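# Carry the box with the lone box's letter to its desk

## Task

One desk holds a group of five lettered boxes and a second desk holds a single lettered box. Find the box in the group whose top letter matches the single box's letter and set it on the single box's desk, resting on the desk surface itself and not stacked on anything. Every other box must stay on the desk it started on. The robot must not tip over or be left leaning. The result counts only if the box stays in place on its own once the robot lets go.

## Robot and tools

ROBOT. A Hello Robot Stretch 3: a two-wheeled base (0.33 m long, 0.34 m wide) with one arm. The arm rides on a vertical mast (lift) and telescopes out to the robot's RIGHT side, not forward. To shift the gripper forward or back along the desk you drive the base. Turning in place pivots about the midpoint of the drive wheels, 0.05 m behind the front edge. With the arm retracted and wrist folded, a turn sweeps a 0.28 m radius circle; an unfolded wrist sticks out past that. The base cannot drive sideways.

FRAMES. Base frame: origin on the floor between the drive wheels, x forward, y left, z up. hand_pose is reported in this frame at the fingertip meeting point. Odometry frame is the base frame as it was at the start. Heading is positive to the left, within -3.142 to 3.142.

CAMERAS. head_camera and nav_camera are on the head and are aimed together by head_pan_rad and head_tilt_rad; wrist_camera is on the gripper. zoom_image takes camera (one of those three names) and region [x0, y0, x1, y1] in pixels of that camera's latest image, origin top-left, at most 504 by 504. Use it to read box letters.

execute_actions. Argument actions is a list run in order; an empty list just reports state and images. Each action may have robot, steps (1 to 450 control steps at 30 per second, default 1) and until (only with steps; ends the action early once all its conditions hold). {"steps": n} alone waits. robot is either one command, a list of up to 8 commands run in sequence (items may be {"pause_s": s}, up to 15 s), or {"stop": true}, which brakes everything and clears the queue. A command may contain:
- base: exactly one of translate_m (metres, a relative drive from the base's current spot, positive forward, magnitude at most 1) or rotate_rad (radians, relative turn, positive counter-clockwise/left, magnitude at most 3.2).
- joints: absolute targets by name; unnamed joints keep their goals. lift_m 0 to 1.1 (arm height); arm_m 0 to 0.52 (extension); wrist_yaw_rad -1.345 to 4.42 (0 along the arm, positive toward the front, 3.0 folded over the base); wrist_pitch_rad -1.57 to 0.451 (negative tips fingers down); wrist_roll_rad -2.911 to 2.911; gripper_m -0.089 to 0.179 (wider is higher; actual gap is 0.007 to 0.025 less than the value); head_pan_rad -3.953 to 1.73 (0 forward, positive left, -1.57 looks along the arm); head_tilt_rad -1.53 to 0.419 (negative down).
- contact_limits: {"arm_m": effort} in percent 1 to 100, the arm motor effort that triggers a contact_stop for that arm motion.
All motions in a command start together and keep running across later actions. A new command overrides immediately and discards any older queue. Any out-of-range value rejects the whole call.

WAITING. To wait for all motion to finish use "until": {"robot": {"status": "ended"}} with steps 450. Other fields can be compared, e.g. {"lift_m": [">", 0.3]}, or a status word / ["!=", "moving"]. {"any": {"status": "ended"}} fires when the first motion ends.

GRIPPING. Close to a gripper_m below the box's width to grasp; reopen at least 0.02 above the touch value to release. The reading and a "done" status do not prove a hold, so check the wrist image. Overly hard squeezing triggers a stall guard and may let the box slip; send a new value to re-grip.

SPEED AND STOWING. The base is fast (0.30 m/s, 1.9 rad/s) only when lift_m is below 0.30, arm_m below 0.03 and wrist_yaw_rad above 2.54; otherwise 0.10 m/s and 0.63 rad/s. Fold or unfold the wrist only with lift_m 0.32 to 0.95, wrist_pitch_rad -0.4 and roll near 0; once folded the lift may go to 0.25. With wrist_yaw_rad below -0.4 keep pitch at -0.5 or lower.

RESULTS. Each result is a snapshot plus one image per camera. base_status shows progress (moved of goal). joint_goals, joint_status and measured_speeds list each joint. Status words: moving, done, off_target (held short, may still push), contact_stop (lift or arm met resistance and went slack until its next command), time_out, stopped, not_commanded, torque_fault (wrist servo off for about 10 s; limp, refuses goals). refusals, queue (idle/running/done/dropped/stopped) and queue_left track commands; lines starting refused:, dropped: or replaced: explain problems, counting from 0. robot.on_its_own appears when the robot altered a goal, a joint is slack or off, a motor is loaded at rest, or base_tilt drifts 3 degrees or more. lidar_m gives 12 distances in 30-degree sectors counter-clockwise from straight ahead, at 0.17 m height (sees legs, not desktops). wrist_depth_mm and head_depth_mm are 7x7 depth grids. motor_effort is percent, positive toward higher values, with bracketed peak; readings carry fixed biases.

HAZARDS. Pushing into something rigid with the gripper above about 0.45 m can tip the robot; do not push again after a contact_stop. Don't drive while gripping or hooking something fixed. If the base snags furniture, reverse the last move in small steps; if tilted, free the gripper and drop lift_m to about 0.2. Avoid dropping, slamming or shoving boxes, and knock nothing off the desks. Loose objects may get nudged occasionally.

FINISHING. Release the box so it rests on the desk alone, let all motion end, then call finished_scene with the current scene number. It cannot be undone; its result reports success and gives the next task, if any.

Each tool is called after "Emit:" by a JSON object that holds its "api" and its "payload".

## Session

Emit:
{"api": "execute_actions", "payload": {"actions": []}}

Scene clock: 0.00 s.
robot.base_odometry: x=+0.000 y=+0.000 heading=+0.000 (m, m, rad; robot's odometry frame)
robot.turned_by_wheels: +0.000 (rad since the last result)
robot.turned_by_imu: +0.000 (rad since the last result)
robot.base_tilt: forward=+0.3 right=-0.4 (deg)
robot.lidar_m: 1.20 0.89 0.86 0.89 1.58 1.51 1.22 0.90 0.87 0.91 1.26 1.83
robot.head_depth_mm: 1806 2162 2146 2134 2085 2075 2084 / 1829 2281 2258 2246 2189 2182 2172 / 1847 2387 2324 2278 2095 2105 2132 / 1856 2488 1780 1795 1757 1843 1867 / 1886 2290 1478 1486 1506 1528 1544 / 1891 1255 1264 1274 1288 1297 1307 / 1754 1094 1103 1114 1127 1131 1140
robot.base_status: not_commanded
robot.joint_positions: lift_m=+0.395 arm_m=+0.000 wrist_yaw_rad=+3.039 wrist_pitch_rad=-0.599 wrist_roll_rad=-0.016 gripper_m=+0.037 head_pan_rad=+0.016 head_tilt_rad=-0.023
robot.joint_goals: lift_m=+0.395 arm_m=+0.000 wrist_yaw_rad=+3.039 wrist_pitch_rad=-0.599 wrist_roll_rad=-0.016 gripper_m=+0.037 head_pan_rad=+0.016 head_tilt_rad=-0.023
robot.joint_status: lift_m=not_commanded arm_m=not_commanded wrist_yaw_rad=not_commanded wrist_pitch_rad=not_commanded wrist_roll_rad=not_commanded gripper_m=not_commanded head_pan_rad=not_commanded head_tilt_rad=not_commanded
robot.measured_speeds: translate_m=+0.000 rotate_rad=+0.000 lift_m=+0.000 arm_m=+0.000 wrist_yaw_rad=+0.000 wrist_pitch_rad=+0.000 wrist_roll_rad=+0.000 head_pan_rad=+0.000 head_tilt_rad=+0.000
robot: refusals=0 queue=idle queue_left=0
robot.motor_effort: left_wheel=+0 right_wheel=+1 lift_m=+33 arm_m=+0 wrist_yaw_rad=-1 wrist_pitch_rad=+5 wrist_roll_rad=+0 gripper_m=-1 head_pan_rad=-1 head_tilt_rad=+0 (%)
robot.hand_pose: x=-0.0010 y=+0.0524 z=+0.3697 quat_wxyz=(+0.242, +0.680, +0.176, +0.670) (m; robot's base frame)
robot.wrist_depth_mm: - - - 979 842 761 706 / - - - - 935 821 766 / 889 893 934 953 935 895 820 / 739 745 774 779 780 812 816 / 636 645 - 653 673 678 678 / 558 558 - 586 585 584 593 / 486 - - - 508 521 531
pictures: head_camera (sideways: a quarter turn clockwise sets it upright), nav_camera (sideways: a quarter turn counterclockwise sets it upright), wrist_camera
Images, in order (width x height): head_camera 896x504, nav_camera 672x504, wrist_camera 644x364.

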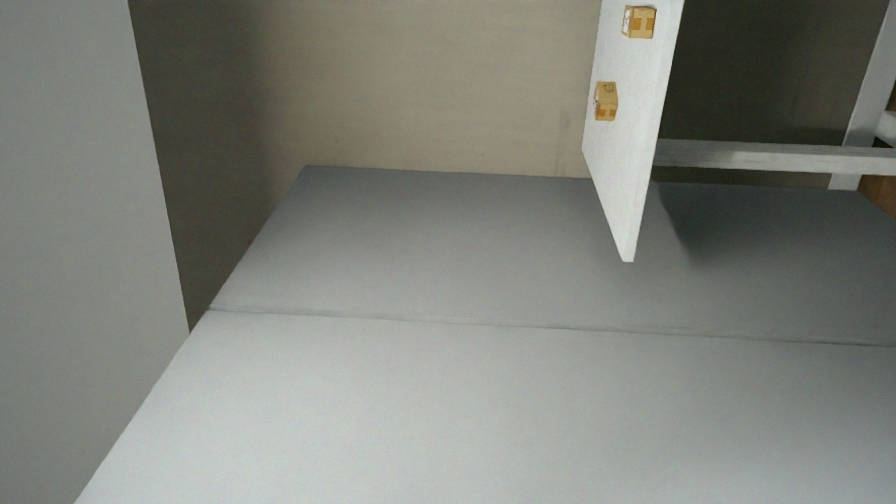

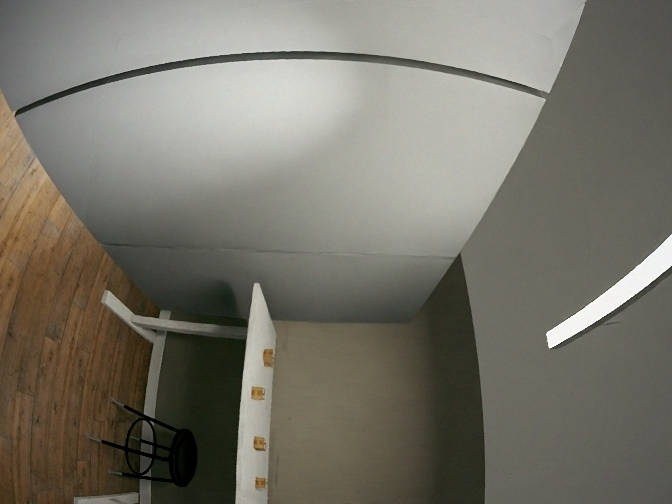

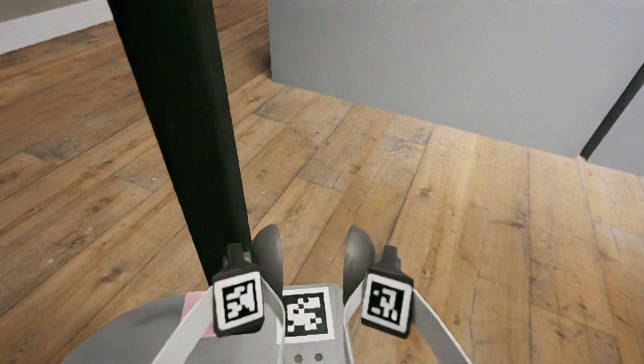

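Emit:
{"api": "execute_actions", "payload": {"actions": [{"robot":{"joints":{"head_pan_rad":-0.5,"head_tilt_rad":-0.3}},"steps":90,"until":{"robot":{"status":"ended"}}}]}}

Emit:
{"api": "execute_actions", "payload": {"actions": [{"robot":{"joints":{"head_pan_rad":-2.6,"head_tilt_rad":-0.3}},"steps":150,"until":{"robot":{"status":"ended"}}}]}}

Scene clock: 4.10 s.
robot.base_odometry: x=+0.000 y=+0.000 heading=+0.000 (m, m, rad; robot's odometry frame)
robot.turned_by_wheels: +0.000 (rad since the last result)
robot.turned_by_imu: +0.000 (rad since the last result)
robot.base_tilt: forward=+0.2 right=-0.3 (deg)
robot.lidar_m: 1.20 0.88 0.86 0.89 1.58 1.51 1.22 0.90 0.87 0.91 1.26 1.83
robot.head_depth_mm: 1984 2073 2160 1862 2221 2111 1682 / 1979 2068 2184 2053 2384 2076 1680 / 1969 2053 2160 1958 2328 2004 1654 / 1978 2064 2151 1930 2312 2036 1641 / 1979 2062 2141 2161 2370 2099 1627 / 1962 2064 2166 2047 2374 2084 1616 / 1968 2073 2143 1804 2332 1976 1611
robot.base_status: not_commanded
robot.joint_positions: lift_m=+0.395 arm_m=+0.000 wrist_yaw_rad=+3.039 wrist_pitch_rad=-0.599 wrist_roll_rad=-0.016 gripper_m=+0.037 head_pan_rad=-0.493 head_tilt_rad=-0.296
robot.joint_goals: lift_m=+0.395 arm_m=+0.000 wrist_yaw_rad=+3.039 wrist_pitch_rad=-0.599 wrist_roll_rad=-0.016 gripper_m=+0.037 head_pan_rad=-0.500 head_tilt_rad=-0.300
robot.joint_status: lift_m=not_commanded arm_m=not_commanded wrist_yaw_rad=not_commanded wrist_pitch_rad=not_commanded wrist_roll_rad=not_commanded gripper_m=not_commanded head_pan_rad=done head_tilt_rad=done
robot.measured_speeds: translate_m=+0.000 rotate_rad=+0.000 lift_m=+0.000 arm_m=+0.000 wrist_yaw_rad=+0.000 wrist_pitch_rad=+0.000 wrist_roll_rad=+0.000 head_pan_rad=+0.000 head_tilt_rad=+0.000
robot: refusals=0 queue=done queue_left=0
robot.motor_effort: left_wheel=+0(0) right_wheel=+1(1) lift_m=+33(33) arm_m=+0(1) wrist_yaw_rad=+0(0) wrist_pitch_rad=+5(5) wrist_roll_rad=+0(0) gripper_m=-1(0) head_pan_rad=-3(39) head_tilt_rad=-1(16) (%)
robot.hand_pose: x=-0.0010 y=+0.0524 z=+0.3697 quat_wxyz=(+0.242, +0.680, +0.176, +0.670) (m; robot's base frame)
robot.wrist_depth_mm: - - - 933 868 761 703 / - - - - 939 818 750 / 877 903 911 927 949 879 821 / 732 732 757 781 794 799 824 / 633 643 - 661 667 675 686 / 559 555 - 589 580 583 592 / 495 - - - 500 514 526
pictures: head_camera (sideways: a quarter turn clockwise sets it upright), nav_camera (sideways: a quarter turn counterclockwise sets it upright), wrist_camera
Images, in order (width x height): head_camera 896x504, nav_camera 672x504, wrist_camera 644x364.

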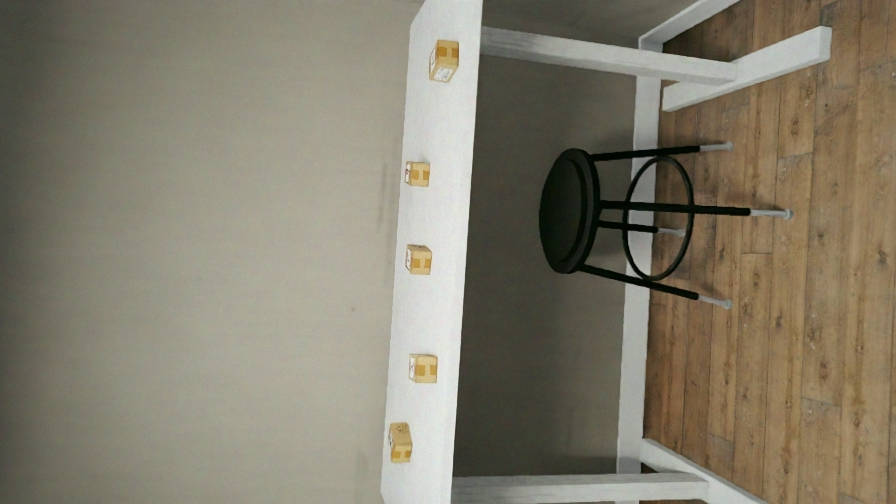

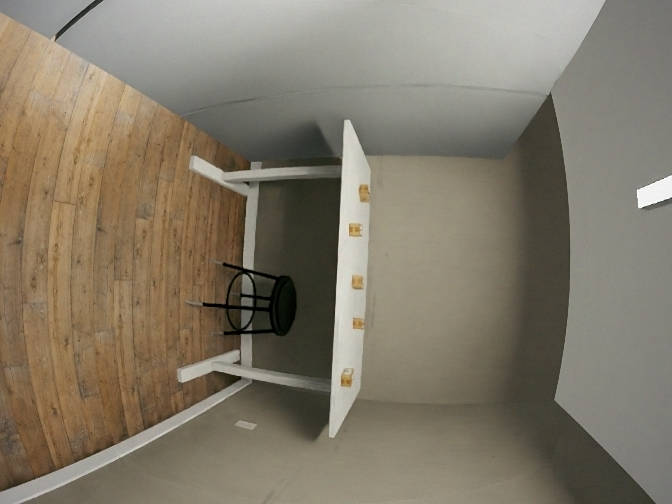

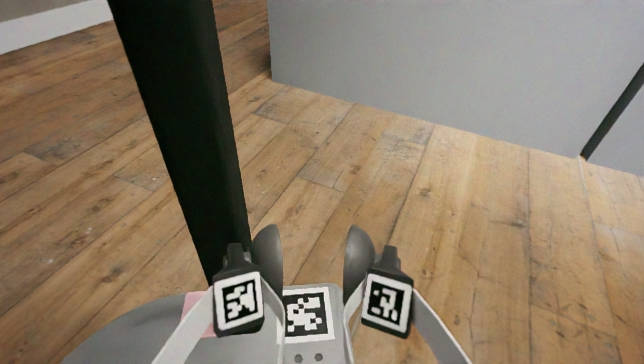

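Scene clock: 5.73 s.
robot.base_odometry: x=+0.000 y=+0.000 heading=+0.000 (m, m, rad; robot's odometry frame)
robot.turned_by_wheels: +0.000 (rad since the last result)
robot.turned_by_imu: +0.000 (rad since the last result)
robot.base_tilt: forward=+0.2 right=-0.4 (deg)
robot.lidar_m: 1.20 0.88 0.86 0.89 1.58 1.51 1.22 0.90 0.87 0.91 1.26 1.83
robot.head_depth_mm: 1054 1116 1188 1272 1374 1486 1574 / 984 1038 1103 1182 1261 1351 1457 / 925 974 1029 1090 1159 1246 1331 / 871 914 964 1017 1081 1147 1223 / 806 852 906 951 1007 1067 1134 / 762 800 857 895 943 995 1051 / 725 758 808 848 889 934 988
robot.base_status: not_commanded
robot.joint_positions: lift_m=+0.395 arm_m=+0.000 wrist_yaw_rad=+3.039 wrist_pitch_rad=-0.599 wrist_roll_rad=-0.016 gripper_m=+0.037 head_pan_rad=-2.593 head_tilt_rad=-0.296
robot.joint_goals: lift_m=+0.395 arm_m=+0.000 wrist_yaw_rad=+3.039 wrist_pitch_rad=-0.599 wrist_roll_rad=-0.016 gripper_m=+0.037 head_pan_rad=-2.600 head_tilt_rad=-0.300
robot.joint_status: lift_m=not_commanded arm_m=not_commanded wrist_yaw_rad=not_commanded wrist_pitch_rad=not_commanded wrist_roll_rad=not_commanded gripper_m=not_commanded head_pan_rad=done head_tilt_rad=done
robot.measured_speeds: translate_m=+0.000 rotate_rad=+0.000 lift_m=+0.000 arm_m=+0.000 wrist_yaw_rad=+0.000 wrist_pitch_rad=+0.000 wrist_roll_rad=+0.000 head_pan_rad=+0.000 head_tilt_rad=+0.000
robot: refusals=0 queue=done queue_left=0
robot.motor_effort: left_wheel=-1(0) right_wheel=+1(0) lift_m=+33(33) arm_m=+0(0) wrist_yaw_rad=+0(0) wrist_pitch_rad=+4(5) wrist_roll_rad=+0(0) gripper_m=-1(1) head_pan_rad=-3(40) head_tilt_rad=-2(2) (%)
robot.hand_pose: x=-0.0010 y=+0.0524 z=+0.3697 quat_wxyz=(+0.242, +0.680, +0.176, +0.670) (m; robot's base frame)
robot.wrist_depth_mm: - - - 939 852 773 689 / - - - - 941 839 763 / 878 881 909 956 957 899 812 / 735 759 754 768 787 794 817 / 627 650 - 660 669 691 685 / 550 555 - 592 577 585 602 / 494 - - - 501 512 525
pictures: head_camera (sideways: a quarter turn clockwise sets it upright), nav_camera (sideways: a quarter turn counterclockwise sets it upright), wrist_camera
Images, in order (width x height): head_camera 896x504, nav_camera 672x504, wrist_camera 644x364.

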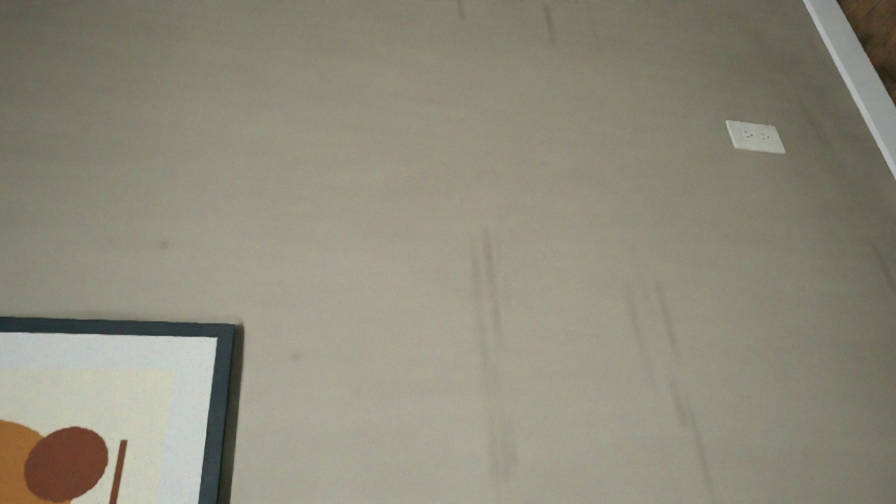

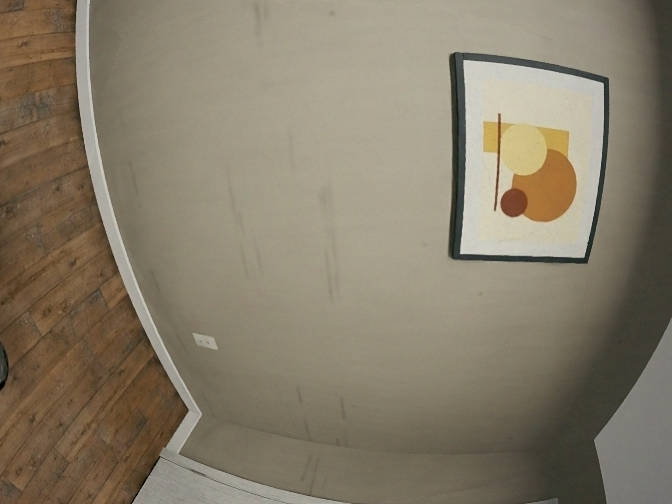

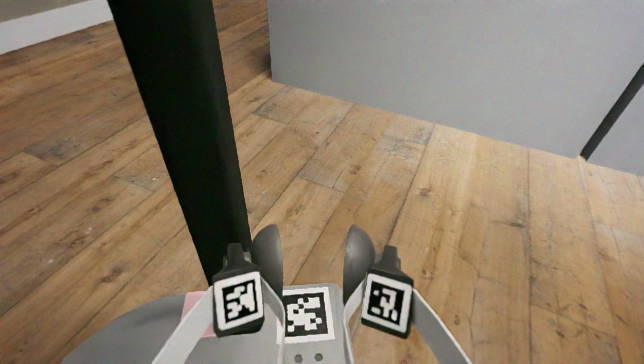

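Emit:
{"api": "execute_actions", "payload": {"actions": [{"robot":{"joints":{"head_pan_rad":-3.6,"head_tilt_rad":-0.4}},"steps":150,"until":{"robot":{"status":"ended"}}}]}}

Scene clock: 8.47 s.
robot.base_odometry: x=+0.000 y=+0.000 heading=+0.000 (m, m, rad; robot's odometry frame)
robot.turned_by_wheels: +0.000 (rad since the last result)
robot.turned_by_imu: +0.000 (rad since the last result)
robot.base_tilt: forward=+0.2 right=-0.3 (deg)
robot.lidar_m: 1.20 0.89 0.86 0.89 1.58 1.51 1.22 0.90 0.87 0.91 1.26 1.83
robot.head_depth_mm: 1289 1372 1464 1567 1679 1788 1531 / 1295 1377 1453 1559 1680 1783 1511 / 1300 1371 1460 1572 1678 1780 1496 / 1305 1379 1468 1584 1690 1782 1493 / 1314 1389 1478 1585 1697 1793 1484 / 1311 1398 1485 1585 1712 1786 1458 / 1319 1397 1496 1610 1732 1786 1459
robot.base_status: not_commanded
robot.joint_positions: lift_m=+0.395 arm_m=+0.000 wrist_yaw_rad=+3.039 wrist_pitch_rad=-0.599 wrist_roll_rad=-0.016 gripper_m=+0.037 head_pan_rad=-3.593 head_tilt_rad=-0.395
robot.joint_goals: lift_m=+0.395 arm_m=+0.000 wrist_yaw_rad=+3.039 wrist_pitch_rad=-0.599 wrist_roll_rad=-0.016 gripper_m=+0.037 head_pan_rad=-3.600 head_tilt_rad=-0.400
robot.joint_status: lift_m=not_commanded arm_m=not_commanded wrist_yaw_rad=not_commanded wrist_pitch_rad=not_commanded wrist_roll_rad=not_commanded gripper_m=not_commanded head_pan_rad=done head_tilt_rad=done
robot.measured_speeds: translate_m=+0.000 rotate_rad=+0.000 lift_m=+0.000 arm_m=+0.000 wrist_yaw_rad=+0.000 wrist_pitch_rad=+0.000 wrist_roll_rad=+0.000 head_pan_rad=+0.000 head_tilt_rad=+0.000
robot: refusals=0 queue=done queue_left=0
robot.motor_effort: left_wheel=+0(0) right_wheel=+1(0) lift_m=+33(33) arm_m=+0(0) wrist_yaw_rad=-1(0) wrist_pitch_rad=+5(5) wrist_roll_rad=+0(0) gripper_m=+0(1) head_pan_rad=-4(43) head_tilt_rad=-1(10) (%)
robot.hand_pose: x=-0.0010 y=+0.0524 z=+0.3697 quat_wxyz=(+0.242, +0.680, +0.176, +0.670) (m; robot's base frame)
robot.wrist_depth_mm: - - - 948 859 769 698 / - - - - 918 844 732 / 867 898 919 945 955 904 810 / 732 749 766 785 797 799 814 / 630 642 - 659 669 687 694 / 560 564 - 597 583 591 601 / 493 - - - 495 523 523
pictures: head_camera (sideways: a quarter turn clockwise sets it upright), nav_camera (sideways: a quarter turn counterclockwise sets it upright), wrist_camera
Images, in order (width x height): head_camera 896x504, nav_camera 672x504, wrist_camera 644x364.

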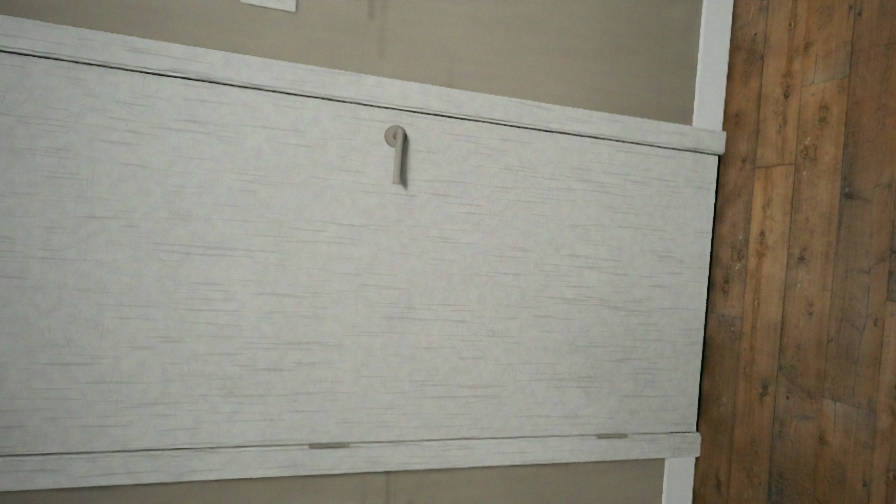

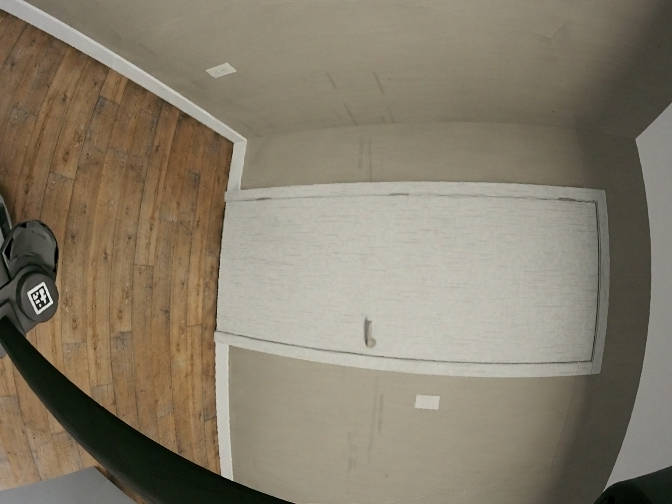

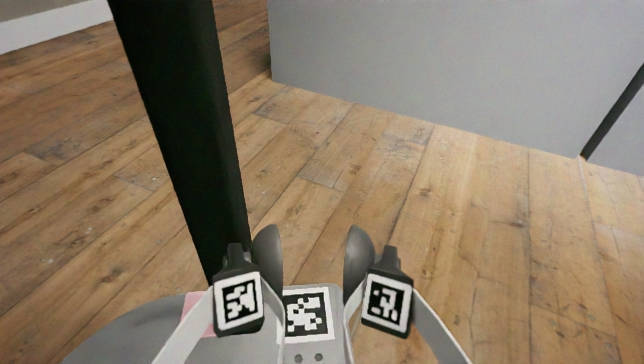

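Emit:
{"api": "execute_actions", "payload": {"actions": [{"robot":{"joints":{"head_pan_rad":1.73,"head_tilt_rad":-0.4}},"steps":250,"until":{"robot":{"status":"ended"}}}]}}

Scene clock: 13.50 s.
robot.base_odometry: x=+0.000 y=+0.000 heading=+0.000 (m, m, rad; robot's odometry frame)
robot.turned_by_wheels: +0.000 (rad since the last result)
robot.turned_by_imu: +0.000 (rad since the last result)
robot.base_tilt: forward=+0.2 right=-0.3 (deg)
robot.lidar_m: 1.20 0.89 0.86 0.89 1.58 1.51 1.22 0.90 0.87 0.91 1.26 1.83
robot.head_depth_mm: 751 784 818 856 897 948 999 / 797 834 876 916 965 1023 1076 / 852 894 939 991 1044 1107 1186 / 2186 2354 2517 2700 2289 1252 1321 / 1961 2068 2235 2411 2429 1850 1478 / 1757 1866 1973 2104 2215 1833 1464 / 1589 1678 1774 1910 2021 1821 1460
robot.base_status: not_commanded
robot.joint_positions: lift_m=+0.395 arm_m=+0.000 wrist_yaw_rad=+3.039 wrist_pitch_rad=-0.599 wrist_roll_rad=-0.016 gripper_m=+0.037 head_pan_rad=+1.723 head_tilt_rad=-0.395
robot.joint_goals: lift_m=+0.395 arm_m=+0.000 wrist_yaw_rad=+3.039 wrist_pitch_rad=-0.599 wrist_roll_rad=-0.016 gripper_m=+0.037 head_pan_rad=+1.730 head_tilt_rad=-0.400
robot.joint_status: lift_m=not_commanded arm_m=not_commanded wrist_yaw_rad=not_commanded wrist_pitch_rad=not_commanded wrist_roll_rad=not_commanded gripper_m=not_commanded head_pan_rad=done head_tilt_rad=done
robot.measured_speeds: translate_m=+0.000 rotate_rad=+0.000 lift_m=+0.000 arm_m=+0.000 wrist_yaw_rad=+0.000 wrist_pitch_rad=+0.000 wrist_roll_rad=+0.000 head_pan_rad=+0.000 head_tilt_rad=+0.000
robot: refusals=0 queue=done queue_left=0
robot.motor_effort: left_wheel=+0(0) right_wheel=+1(1) lift_m=+33(33) arm_m=+0(0) wrist_yaw_rad=+0(1) wrist_pitch_rad=+4(5) wrist_roll_rad=+0(0) gripper_m=-1(1) head_pan_rad=+4(44) head_tilt_rad=-2(1) (%)
robot.hand_pose: x=-0.0010 y=+0.0524 z=+0.3697 quat_wxyz=(+0.242, +0.680, +0.176, +0.670) (m; robot's base frame)
robot.wrist_depth_mm: - - - 961 849 772 698 / - - - - 932 833 749 / 908 886 936 931 964 919 805 / 735 729 751 765 791 798 819 / 618 628 - 660 679 682 695 / 547 557 - 586 582 590 593 / 487 - - - 507 517 526
pictures: head_camera (sideways: a quarter turn clockwise sets it upright), nav_camera (sideways: a quarter turn counterclockwise sets it upright), wrist_camera
Images, in order (width x height): head_camera 896x504, nav_camera 672x504, wrist_camera 644x364.

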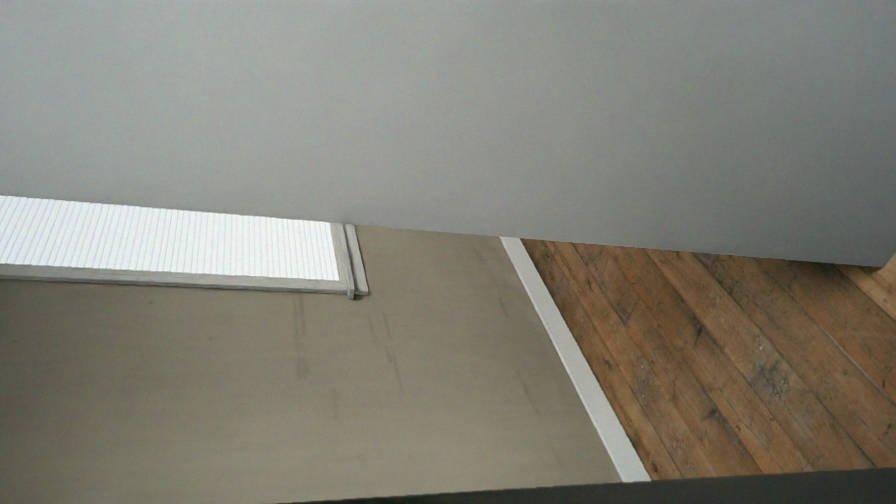

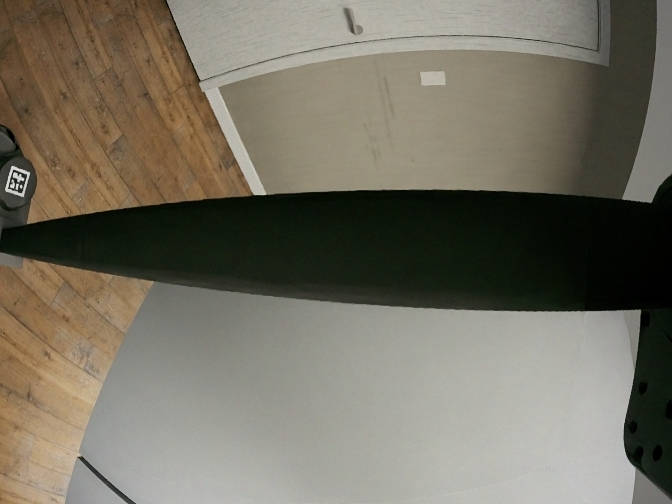

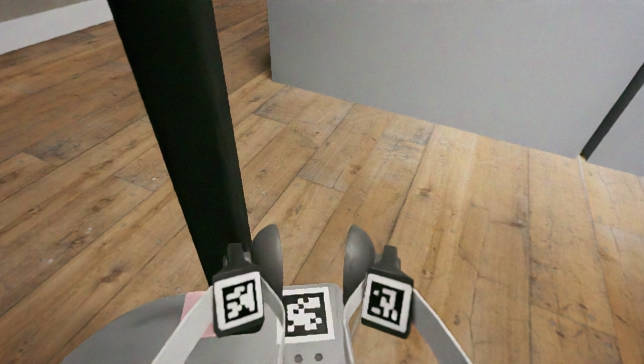

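Emit:
{"api": "execute_actions", "payload": {"actions": [{"robot":[{"joints":{"lift_m":0.25,"head_pan_rad":-1.4},"base":{"rotate_rad":2.64}},{"base":{"translate_m":0.85}}],"steps":450,"until":{"robot":{"status":"ended"}}}]}}

Scene clock: 23.87 s.
robot.base_odometry: x=-0.745 y=+0.409 heading=+2.640 (m, m, rad; robot's odometry frame)
robot.turned_by_wheels: +2.640 (rad since the last result)
robot.turned_by_imu: +2.592 (rad since the last result)
robot.base_tilt: forward=+0.3 right=-0.4 (deg)
robot.lidar_m: 0.66 0.69 0.87 0.85 0.89 1.24 2.61 1.22 0.93 1.23 0.94 0.68
robot.head_depth_mm: 3317 3533 3720 3790 1375 1248 1149 / 3318 3594 3786 3872 2591 1915 1520 / 3435 3668 3840 3925 2582 1882 1510 / 3379 3614 3881 3379 2535 1870 1495 / 2223 2403 2558 2851 2488 1850 1477 / 1653 1743 1839 1962 2103 1838 1467 / 1308 1363 1425 1498 1569 1643 1460
robot.base_status: done (translate_m +0.8500 of +0.8500)
robot.joint_positions: lift_m=+0.251 arm_m=+0.000 wrist_yaw_rad=+3.039 wrist_pitch_rad=-0.600 wrist_roll_rad=-0.016 gripper_m=+0.037 head_pan_rad=-1.393 head_tilt_rad=-0.396
robot.joint_goals: lift_m=+0.250 arm_m=+0.000 wrist_yaw_rad=+3.039 wrist_pitch_rad=-0.600 wrist_roll_rad=-0.016 gripper_m=+0.037 head_pan_rad=-1.400 head_tilt_rad=-0.400
robot.joint_status: lift_m=done arm_m=not_commanded wrist_yaw_rad=not_commanded wrist_pitch_rad=not_commanded wrist_roll_rad=not_commanded gripper_m=not_commanded head_pan_rad=done head_tilt_rad=done
robot.measured_speeds: translate_m=+0.000 rotate_rad=+0.000 lift_m=+0.000 arm_m=+0.000 wrist_yaw_rad=+0.000 wrist_pitch_rad=+0.000 wrist_roll_rad=+0.000 head_pan_rad=+0.000 head_tilt_rad=+0.000
robot: refusals=0 queue=done queue_left=0
robot.motor_effort: left_wheel=-2(6) right_wheel=+3(17) lift_m=+13(31) arm_m=-1(1) wrist_yaw_rad=+0(0) wrist_pitch_rad=+5(5) wrist_roll_rad=+0(0) gripper_m=-1(1) head_pan_rad=-3(41) head_tilt_rad=-1(1) (%)
robot.hand_pose: x=-0.0010 y=+0.0522 z=+0.2247 quat_wxyz=(+0.242, +0.680, +0.176, +0.670) (m; robot's base frame)
robot.wrist_depth_mm: 817 815 841 842 873 902 779 / 784 792 824 839 876 885 759 / 637 634 657 675 691 699 674 / 525 528 560 552 568 559 581 / 463 - - - 484 480 493 / - - - - 415 417 426 / - - - - 367 371 376
pictures: head_camera (sideways: a quarter turn clockwise sets it upright), nav_camera (sideways: a quarter turn counterclockwise sets it upright), wrist_camera
Images, in order (width x height): head_camera 896x504, nav_camera 672x504, wrist_camera 644x364.

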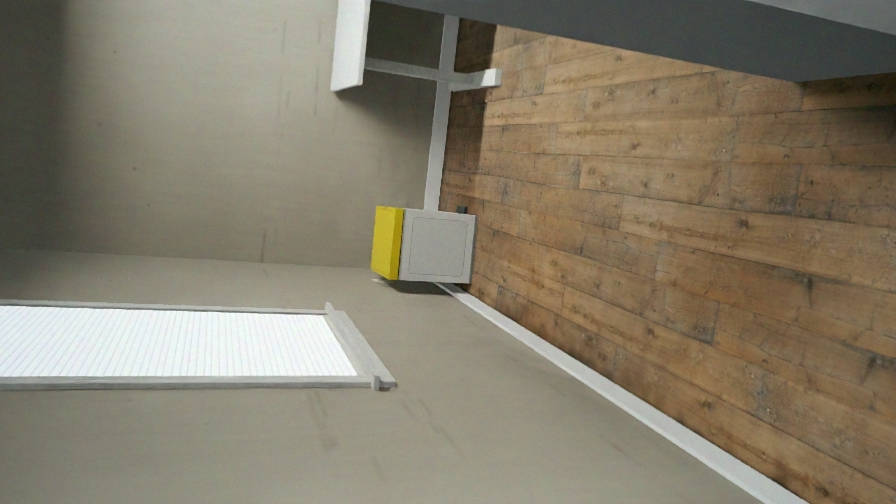

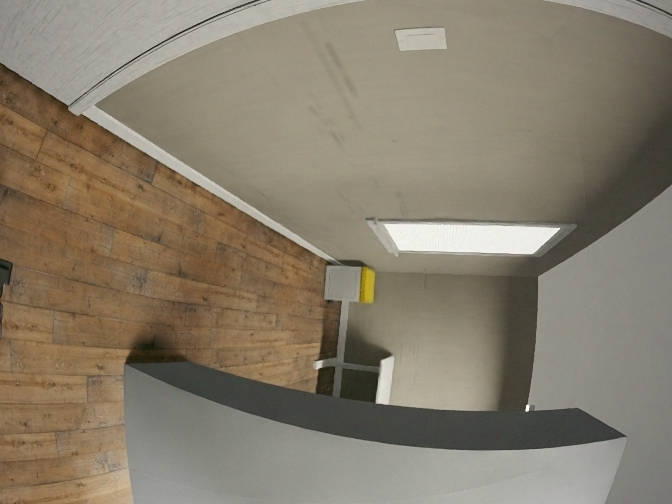

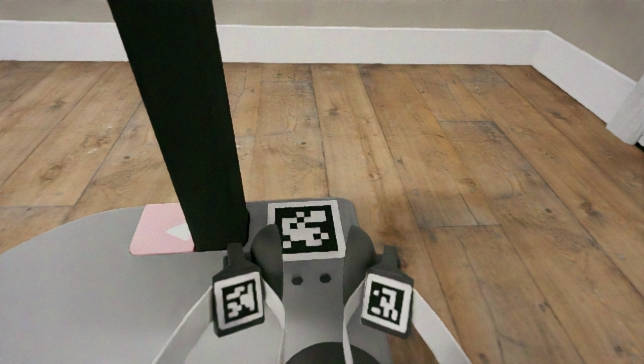

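Emit:
{"api": "execute_actions", "payload": {"actions": [{"robot":[{"base":{"translate_m":0.2}},{"joints":{"head_pan_rad":-0.5},"base":{"rotate_rad":-1.57}},{"base":{"translate_m":1.0}},{"base":{"translate_m":1.0}}],"steps":450,"until":{"robot":{"status":"ended"}}}]}}

Scene clock: 41.43 s.
robot.base_odometry: x=+0.040 y=+2.259 heading=+1.070 (m, m, rad; robot's odometry frame)
robot.turned_by_wheels: -1.570 (rad since the last result)
robot.turned_by_imu: -1.542 (rad since the last result)
robot.base_tilt: forward=+0.2 right=-0.4 (deg)
robot.lidar_m: 1.23 0.56 0.42 0.41 0.43 0.60 1.77 0.86 1.57 2.91 2.41 1.63
robot.head_depth_mm: 2255 2448 2657 2207 2486 1935 1528 / 2114 2295 2469 1973 2591 1918 1511 / 2011 2163 2302 1800 2547 1886 1504 / 1895 2017 2182 1738 2402 1871 1488 / 1807 1912 2043 1835 2176 1851 1487 / 1711 1803 1925 2036 2200 1847 1468 / 1633 1718 1830 1958 2085 1826 1455
robot.base_status: done (translate_m +1.0000 of +1.0000)
robot.joint_positions: lift_m=+0.251 arm_m=+0.000 wrist_yaw_rad=+3.039 wrist_pitch_rad=-0.600 wrist_roll_rad=-0.016 gripper_m=+0.037 head_pan_rad=-0.507 head_tilt_rad=-0.396
robot.joint_goals: lift_m=+0.250 arm_m=+0.000 wrist_yaw_rad=+3.039 wrist_pitch_rad=-0.600 wrist_roll_rad=-0.016 gripper_m=+0.037 head_pan_rad=-0.500 head_tilt_rad=-0.400
robot.joint_status: lift_m=done arm_m=not_commanded wrist_yaw_rad=not_commanded wrist_pitch_rad=not_commanded wrist_roll_rad=not_commanded gripper_m=not_commanded head_pan_rad=done head_tilt_rad=done
robot.measured_speeds: translate_m=+0.000 rotate_rad=+0.000 lift_m=+0.000 arm_m=+0.000 wrist_yaw_rad=+0.000 wrist_pitch_rad=+0.000 wrist_roll_rad=+0.000 head_pan_rad=+0.000 head_tilt_rad=+0.000
robot: refusals=0 queue=done queue_left=0
robot.motor_effort: left_wheel=+1(8) right_wheel=-3(12) lift_m=+13(13) arm_m=+0(1) wrist_yaw_rad=-1(0) wrist_pitch_rad=+5(5) wrist_roll_rad=-1(0) gripper_m=+0(1) head_pan_rad=+4(43) head_tilt_rad=-2(1) (%)
robot.hand_pose: x=-0.0010 y=+0.0522 z=+0.2247 quat_wxyz=(+0.242, +0.680, +0.176, +0.670) (m; robot's base frame)
robot.wrist_depth_mm: 411 417 422 434 444 451 459 / 454 463 475 482 497 503 520 / 497 510 524 529 542 559 566 / 522 529 562 561 559 570 584 / 468 - - - 485 484 490 / - - - - 416 421 426 / - - - - 359 373 378
pictures: head_camera (sideways: a quarter turn clockwise sets it upright), nav_camera (sideways: a quarter turn counterclockwise sets it upright), wrist_camera
Images, in order (width x height): head_camera 896x504, nav_camera 672x504, wrist_camera 644x364.

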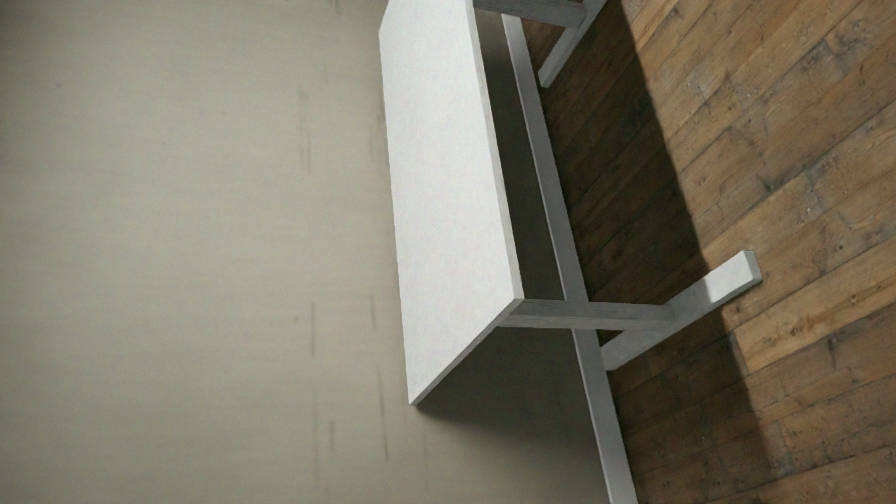

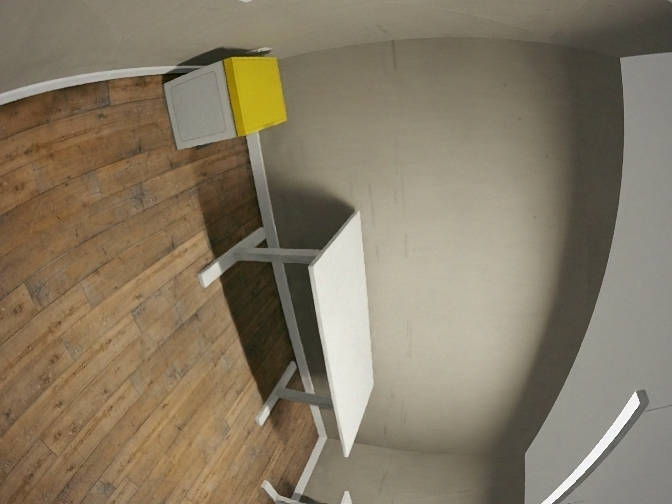

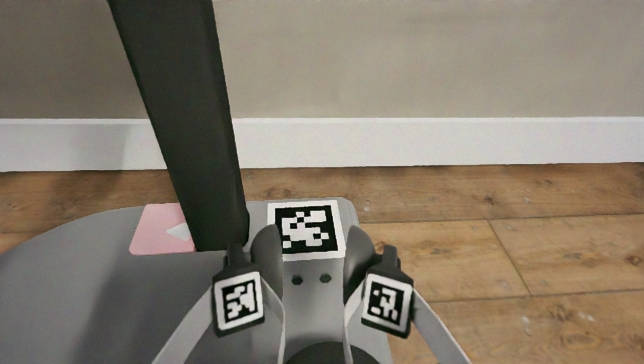

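Empty; another desk to the right.

Emit:
{"api": "execute_actions", "payload": {"actions": [{"robot":[{"joints":{"head_pan_rad":0.1,"head_tilt_rad":-0.5},"base":{"rotate_rad":-1.57}},{"base":{"translate_m":1.0}},{"base":{"translate_m":0.6}}],"steps":450,"until":{"robot":{"status":"ended"}}}]}}

Scene clock: 53.83 s.
robot.base_odometry: x=+1.444 y=+1.492 heading=-0.500 (m, m, rad; robot's odometry frame)
robot.turned_by_wheels: -1.570 (rad since the last result)
robot.turned_by_imu: -1.541 (rad since the last result)
robot.base_tilt: forward=+0.2 right=-0.4 (deg)
robot.lidar_m: 1.74 1.48 1.41 1.84 1.94 1.96 2.01 1.24 0.74 0.72 1.05 1.07
robot.head_depth_mm: 1457 1561 1691 1438 1482 1635 1375 / 1465 1567 1719 1405 1964 1705 1396 / 1476 1588 1720 1375 1950 1685 1394 / 1497 1605 1727 1353 1992 1674 1380 / 1510 1617 1730 1335 1995 1664 1362 / 1520 1630 1749 1314 2034 1642 1358 / 1543 1650 1771 1291 2012 1629 1347
robot.base_status: done (translate_m +0.6000 of +0.6000)
robot.joint_positions: lift_m=+0.251 arm_m=+0.000 wrist_yaw_rad=+3.039 wrist_pitch_rad=-0.600 wrist_roll_rad=-0.016 gripper_m=+0.037 head_pan_rad=+0.093 head_tilt_rad=-0.495
robot.joint_goals: lift_m=+0.250 arm_m=+0.000 wrist_yaw_rad=+3.039 wrist_pitch_rad=-0.600 wrist_roll_rad=-0.016 gripper_m=+0.037 head_pan_rad=+0.100 head_tilt_rad=-0.500
robot.joint_status: lift_m=done arm_m=not_commanded wrist_yaw_rad=not_commanded wrist_pitch_rad=not_commanded wrist_roll_rad=not_commanded gripper_m=not_commanded head_pan_rad=done head_tilt_rad=done
robot.measured_speeds: translate_m=+0.000 rotate_rad=+0.000 lift_m=+0.000 arm_m=+0.000 wrist_yaw_rad=+0.000 wrist_pitch_rad=+0.000 wrist_roll_rad=+0.000 head_pan_rad=+0.000 head_tilt_rad=+0.000
robot: refusals=0 queue=done queue_left=0
robot.motor_effort: left_wheel=+1(6) right_wheel=-3(10) lift_m=+13(13) arm_m=-1(1) wrist_yaw_rad=-1(1) wrist_pitch_rad=+5(5) wrist_roll_rad=+0(0) gripper_m=-1(1) head_pan_rad=+5(41) head_tilt_rad=-1(10) (%)
robot.hand_pose: x=-0.0010 y=+0.0522 z=+0.2247 quat_wxyz=(+0.242, +0.680, +0.176, +0.670) (m; robot's base frame)
robot.wrist_depth_mm: - - - - - - - / 788 788 836 843 868 883 914 / 634 646 663 671 675 687 715 / 522 525 554 563 561 573 582 / 468 - - - 475 488 491 / - - - - 417 422 430 / - - - - 363 370 375
pictures: head_camera (sideways: a quarter turn clockwise sets it upright), nav_camera (sideways: a quarter turn counterclockwise sets it upright), wrist_camera
Images, in order (width x height): head_camera 896x504, nav_camera 672x504, wrist_camera 644x364.

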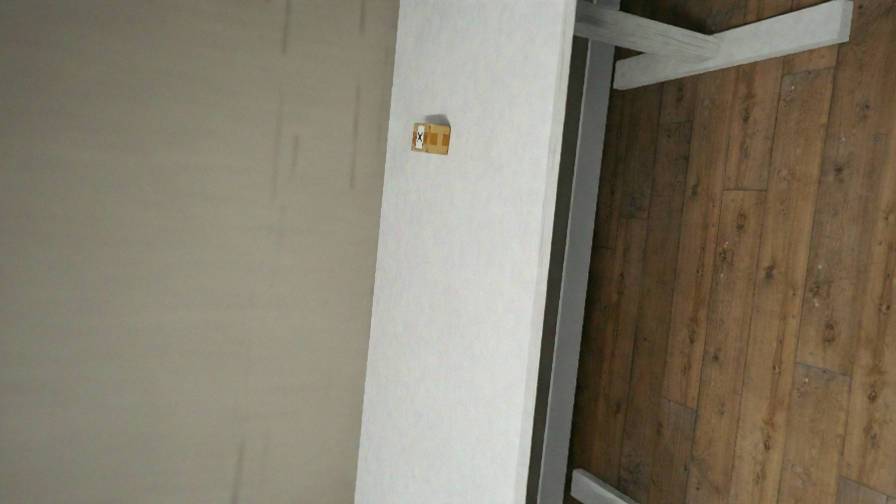

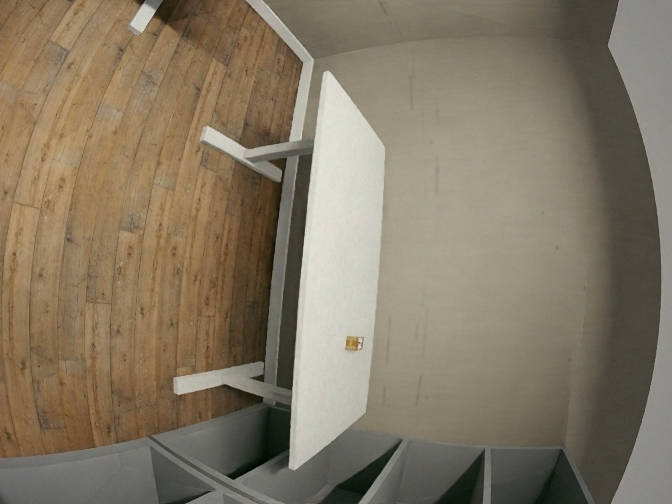

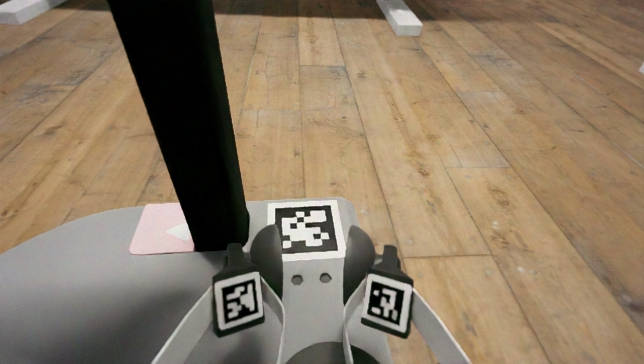

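Emit:
{"api": "zoom_image", "payload": {"camera": "head_camera", "region": [380, 90, 480, 180]}}

Region (380, 90, 480, 180) of head_camera's 896x504 image, scaled by 5.040, with more detail than that image has; it fills the top 454 rows of this view, and the rest is white.

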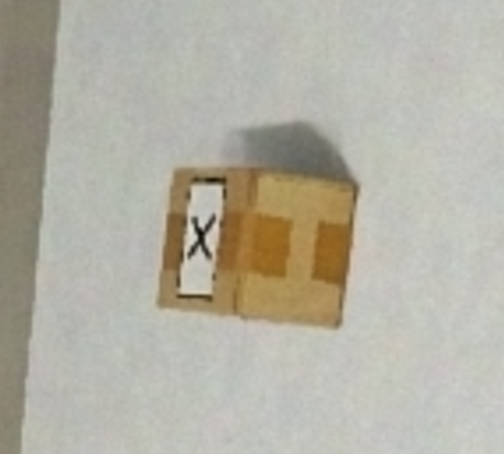

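Emit:
{"api": "execute_actions", "payload": {"actions": [{"robot":[{"base":{"rotate_rad":3.2}},{"base":{"translate_m":1.0}},{"base":{"translate_m":0.6}},{"base":{"rotate_rad":1.6}},{"base":{"translate_m":1.0}},{"base":{"translate_m":1.0}},{"base":{"rotate_rad":1.6}}],"steps":450,"until":{"robot":{"status":"ended"}}},{"steps":450,"until":{"robot":{"status":"ended"}}}]}}

Scene clock: 85.27 s.
robot.base_odometry: x=-0.804 y=+0.344 heading=-0.383 (m, m, rad; robot's odometry frame)
robot.turned_by_wheels: +6.400 (rad since the last result)
robot.turned_by_imu: +6.280 (rad since the last result)
robot.base_tilt: forward=+0.2 right=-0.4 (deg)
robot.lidar_m: 2.49 1.21 1.01 1.67 0.81 0.63 0.62 0.67 0.78 0.77 0.84 1.28
robot.head_depth_mm: 2602 2810 2988 3003 2243 1748 1410 / 2660 2815 2997 3013 2220 1709 1401 / 2700 2835 3104 3086 2170 1686 1390 / 2765 2858 3195 3086 2183 1685 1378 / 2751 2891 3151 2999 2138 1667 1368 / 2200 2347 2523 2623 2109 1648 1358 / 1783 1871 1957 2088 2032 1634 1346
robot.base_status: done (rotate_rad +1.5999 of +1.6000)
robot.joint_positions: lift_m=+0.251 arm_m=+0.000 wrist_yaw_rad=+3.039 wrist_pitch_rad=-0.600 wrist_roll_rad=-0.016 gripper_m=+0.037 head_pan_rad=+0.093 head_tilt_rad=-0.495
robot.joint_goals: lift_m=+0.250 arm_m=+0.000 wrist_yaw_rad=+3.039 wrist_pitch_rad=-0.600 wrist_roll_rad=-0.016 gripper_m=+0.037 head_pan_rad=+0.100 head_tilt_rad=-0.500
robot.joint_status: lift_m=done arm_m=not_commanded wrist_yaw_rad=not_commanded wrist_pitch_rad=not_commanded wrist_roll_rad=not_commanded gripper_m=not_commanded head_pan_rad=done head_tilt_rad=done
robot.measured_speeds: translate_m=+0.000 rotate_rad=+0.000 lift_m=+0.000 arm_m=+0.000 wrist_yaw_rad=+0.000 wrist_pitch_rad=+0.000 wrist_roll_rad=+0.000 head_pan_rad=+0.000 head_tilt_rad=+0.000
robot: refusals=0 queue=done queue_left=0
robot.motor_effort: left_wheel=-2(7) right_wheel=+3(16) lift_m=+13(13) arm_m=-2(2) wrist_yaw_rad=+0(1) wrist_pitch_rad=+5(5) wrist_roll_rad=+0(0) gripper_m=-1(1) head_pan_rad=+3(4) head_tilt_rad=-1(2) (%)
robot.hand_pose: x=-0.0010 y=+0.0521 z=+0.2247 quat_wxyz=(+0.242, +0.680, +0.176, +0.670) (m; robot's base frame)
robot.wrist_depth_mm: 774 941 - - - 966 965 / 751 794 825 853 872 881 912 / 623 642 655 666 692 696 709 / 526 531 565 558 566 571 581 / 467 - - - 478 482 494 / - - - - 417 420 428 / - - - - 364 373 376
pictures: head_camera (sideways: a quarter turn clockwise sets it upright), nav_camera (sideways: a quarter turn counterclockwise sets it upright), wrist_camera
Images, in order (width x height): head_camera 896x504, nav_camera 672x504, wrist_camera 644x364.

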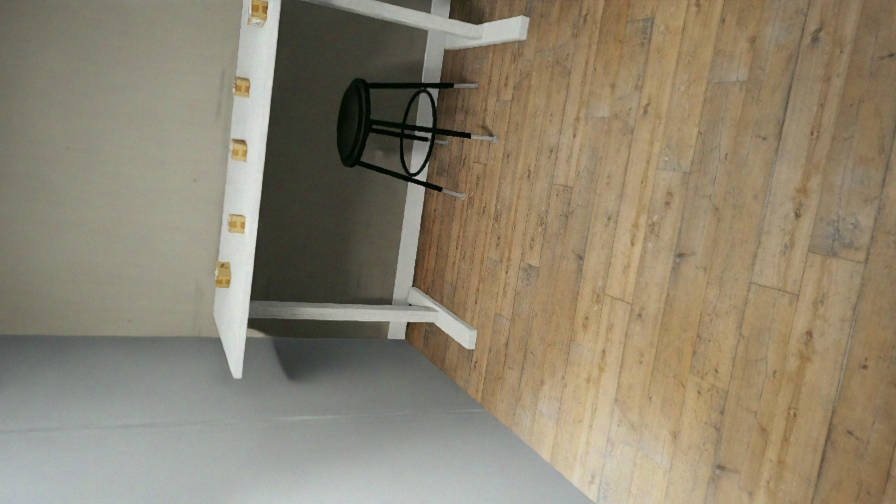

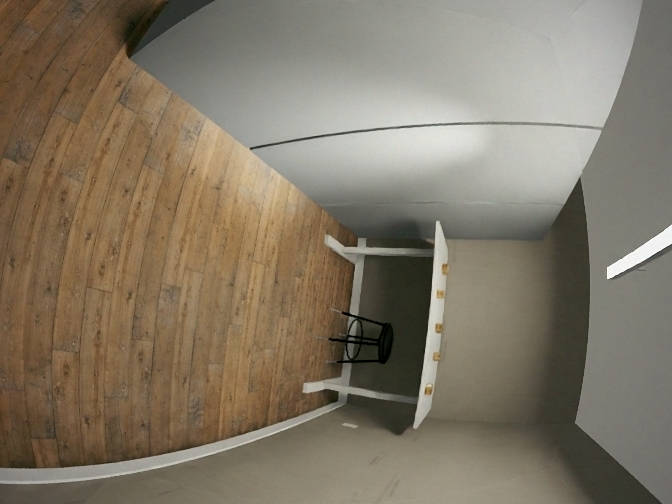

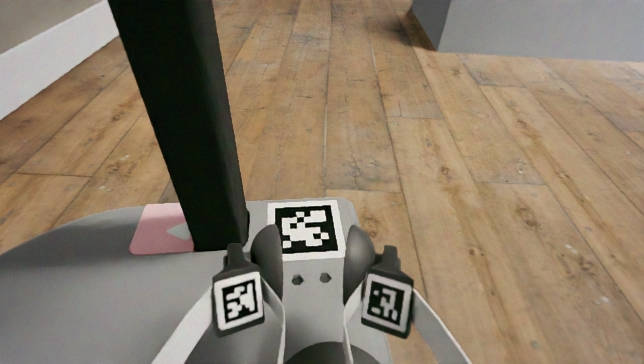

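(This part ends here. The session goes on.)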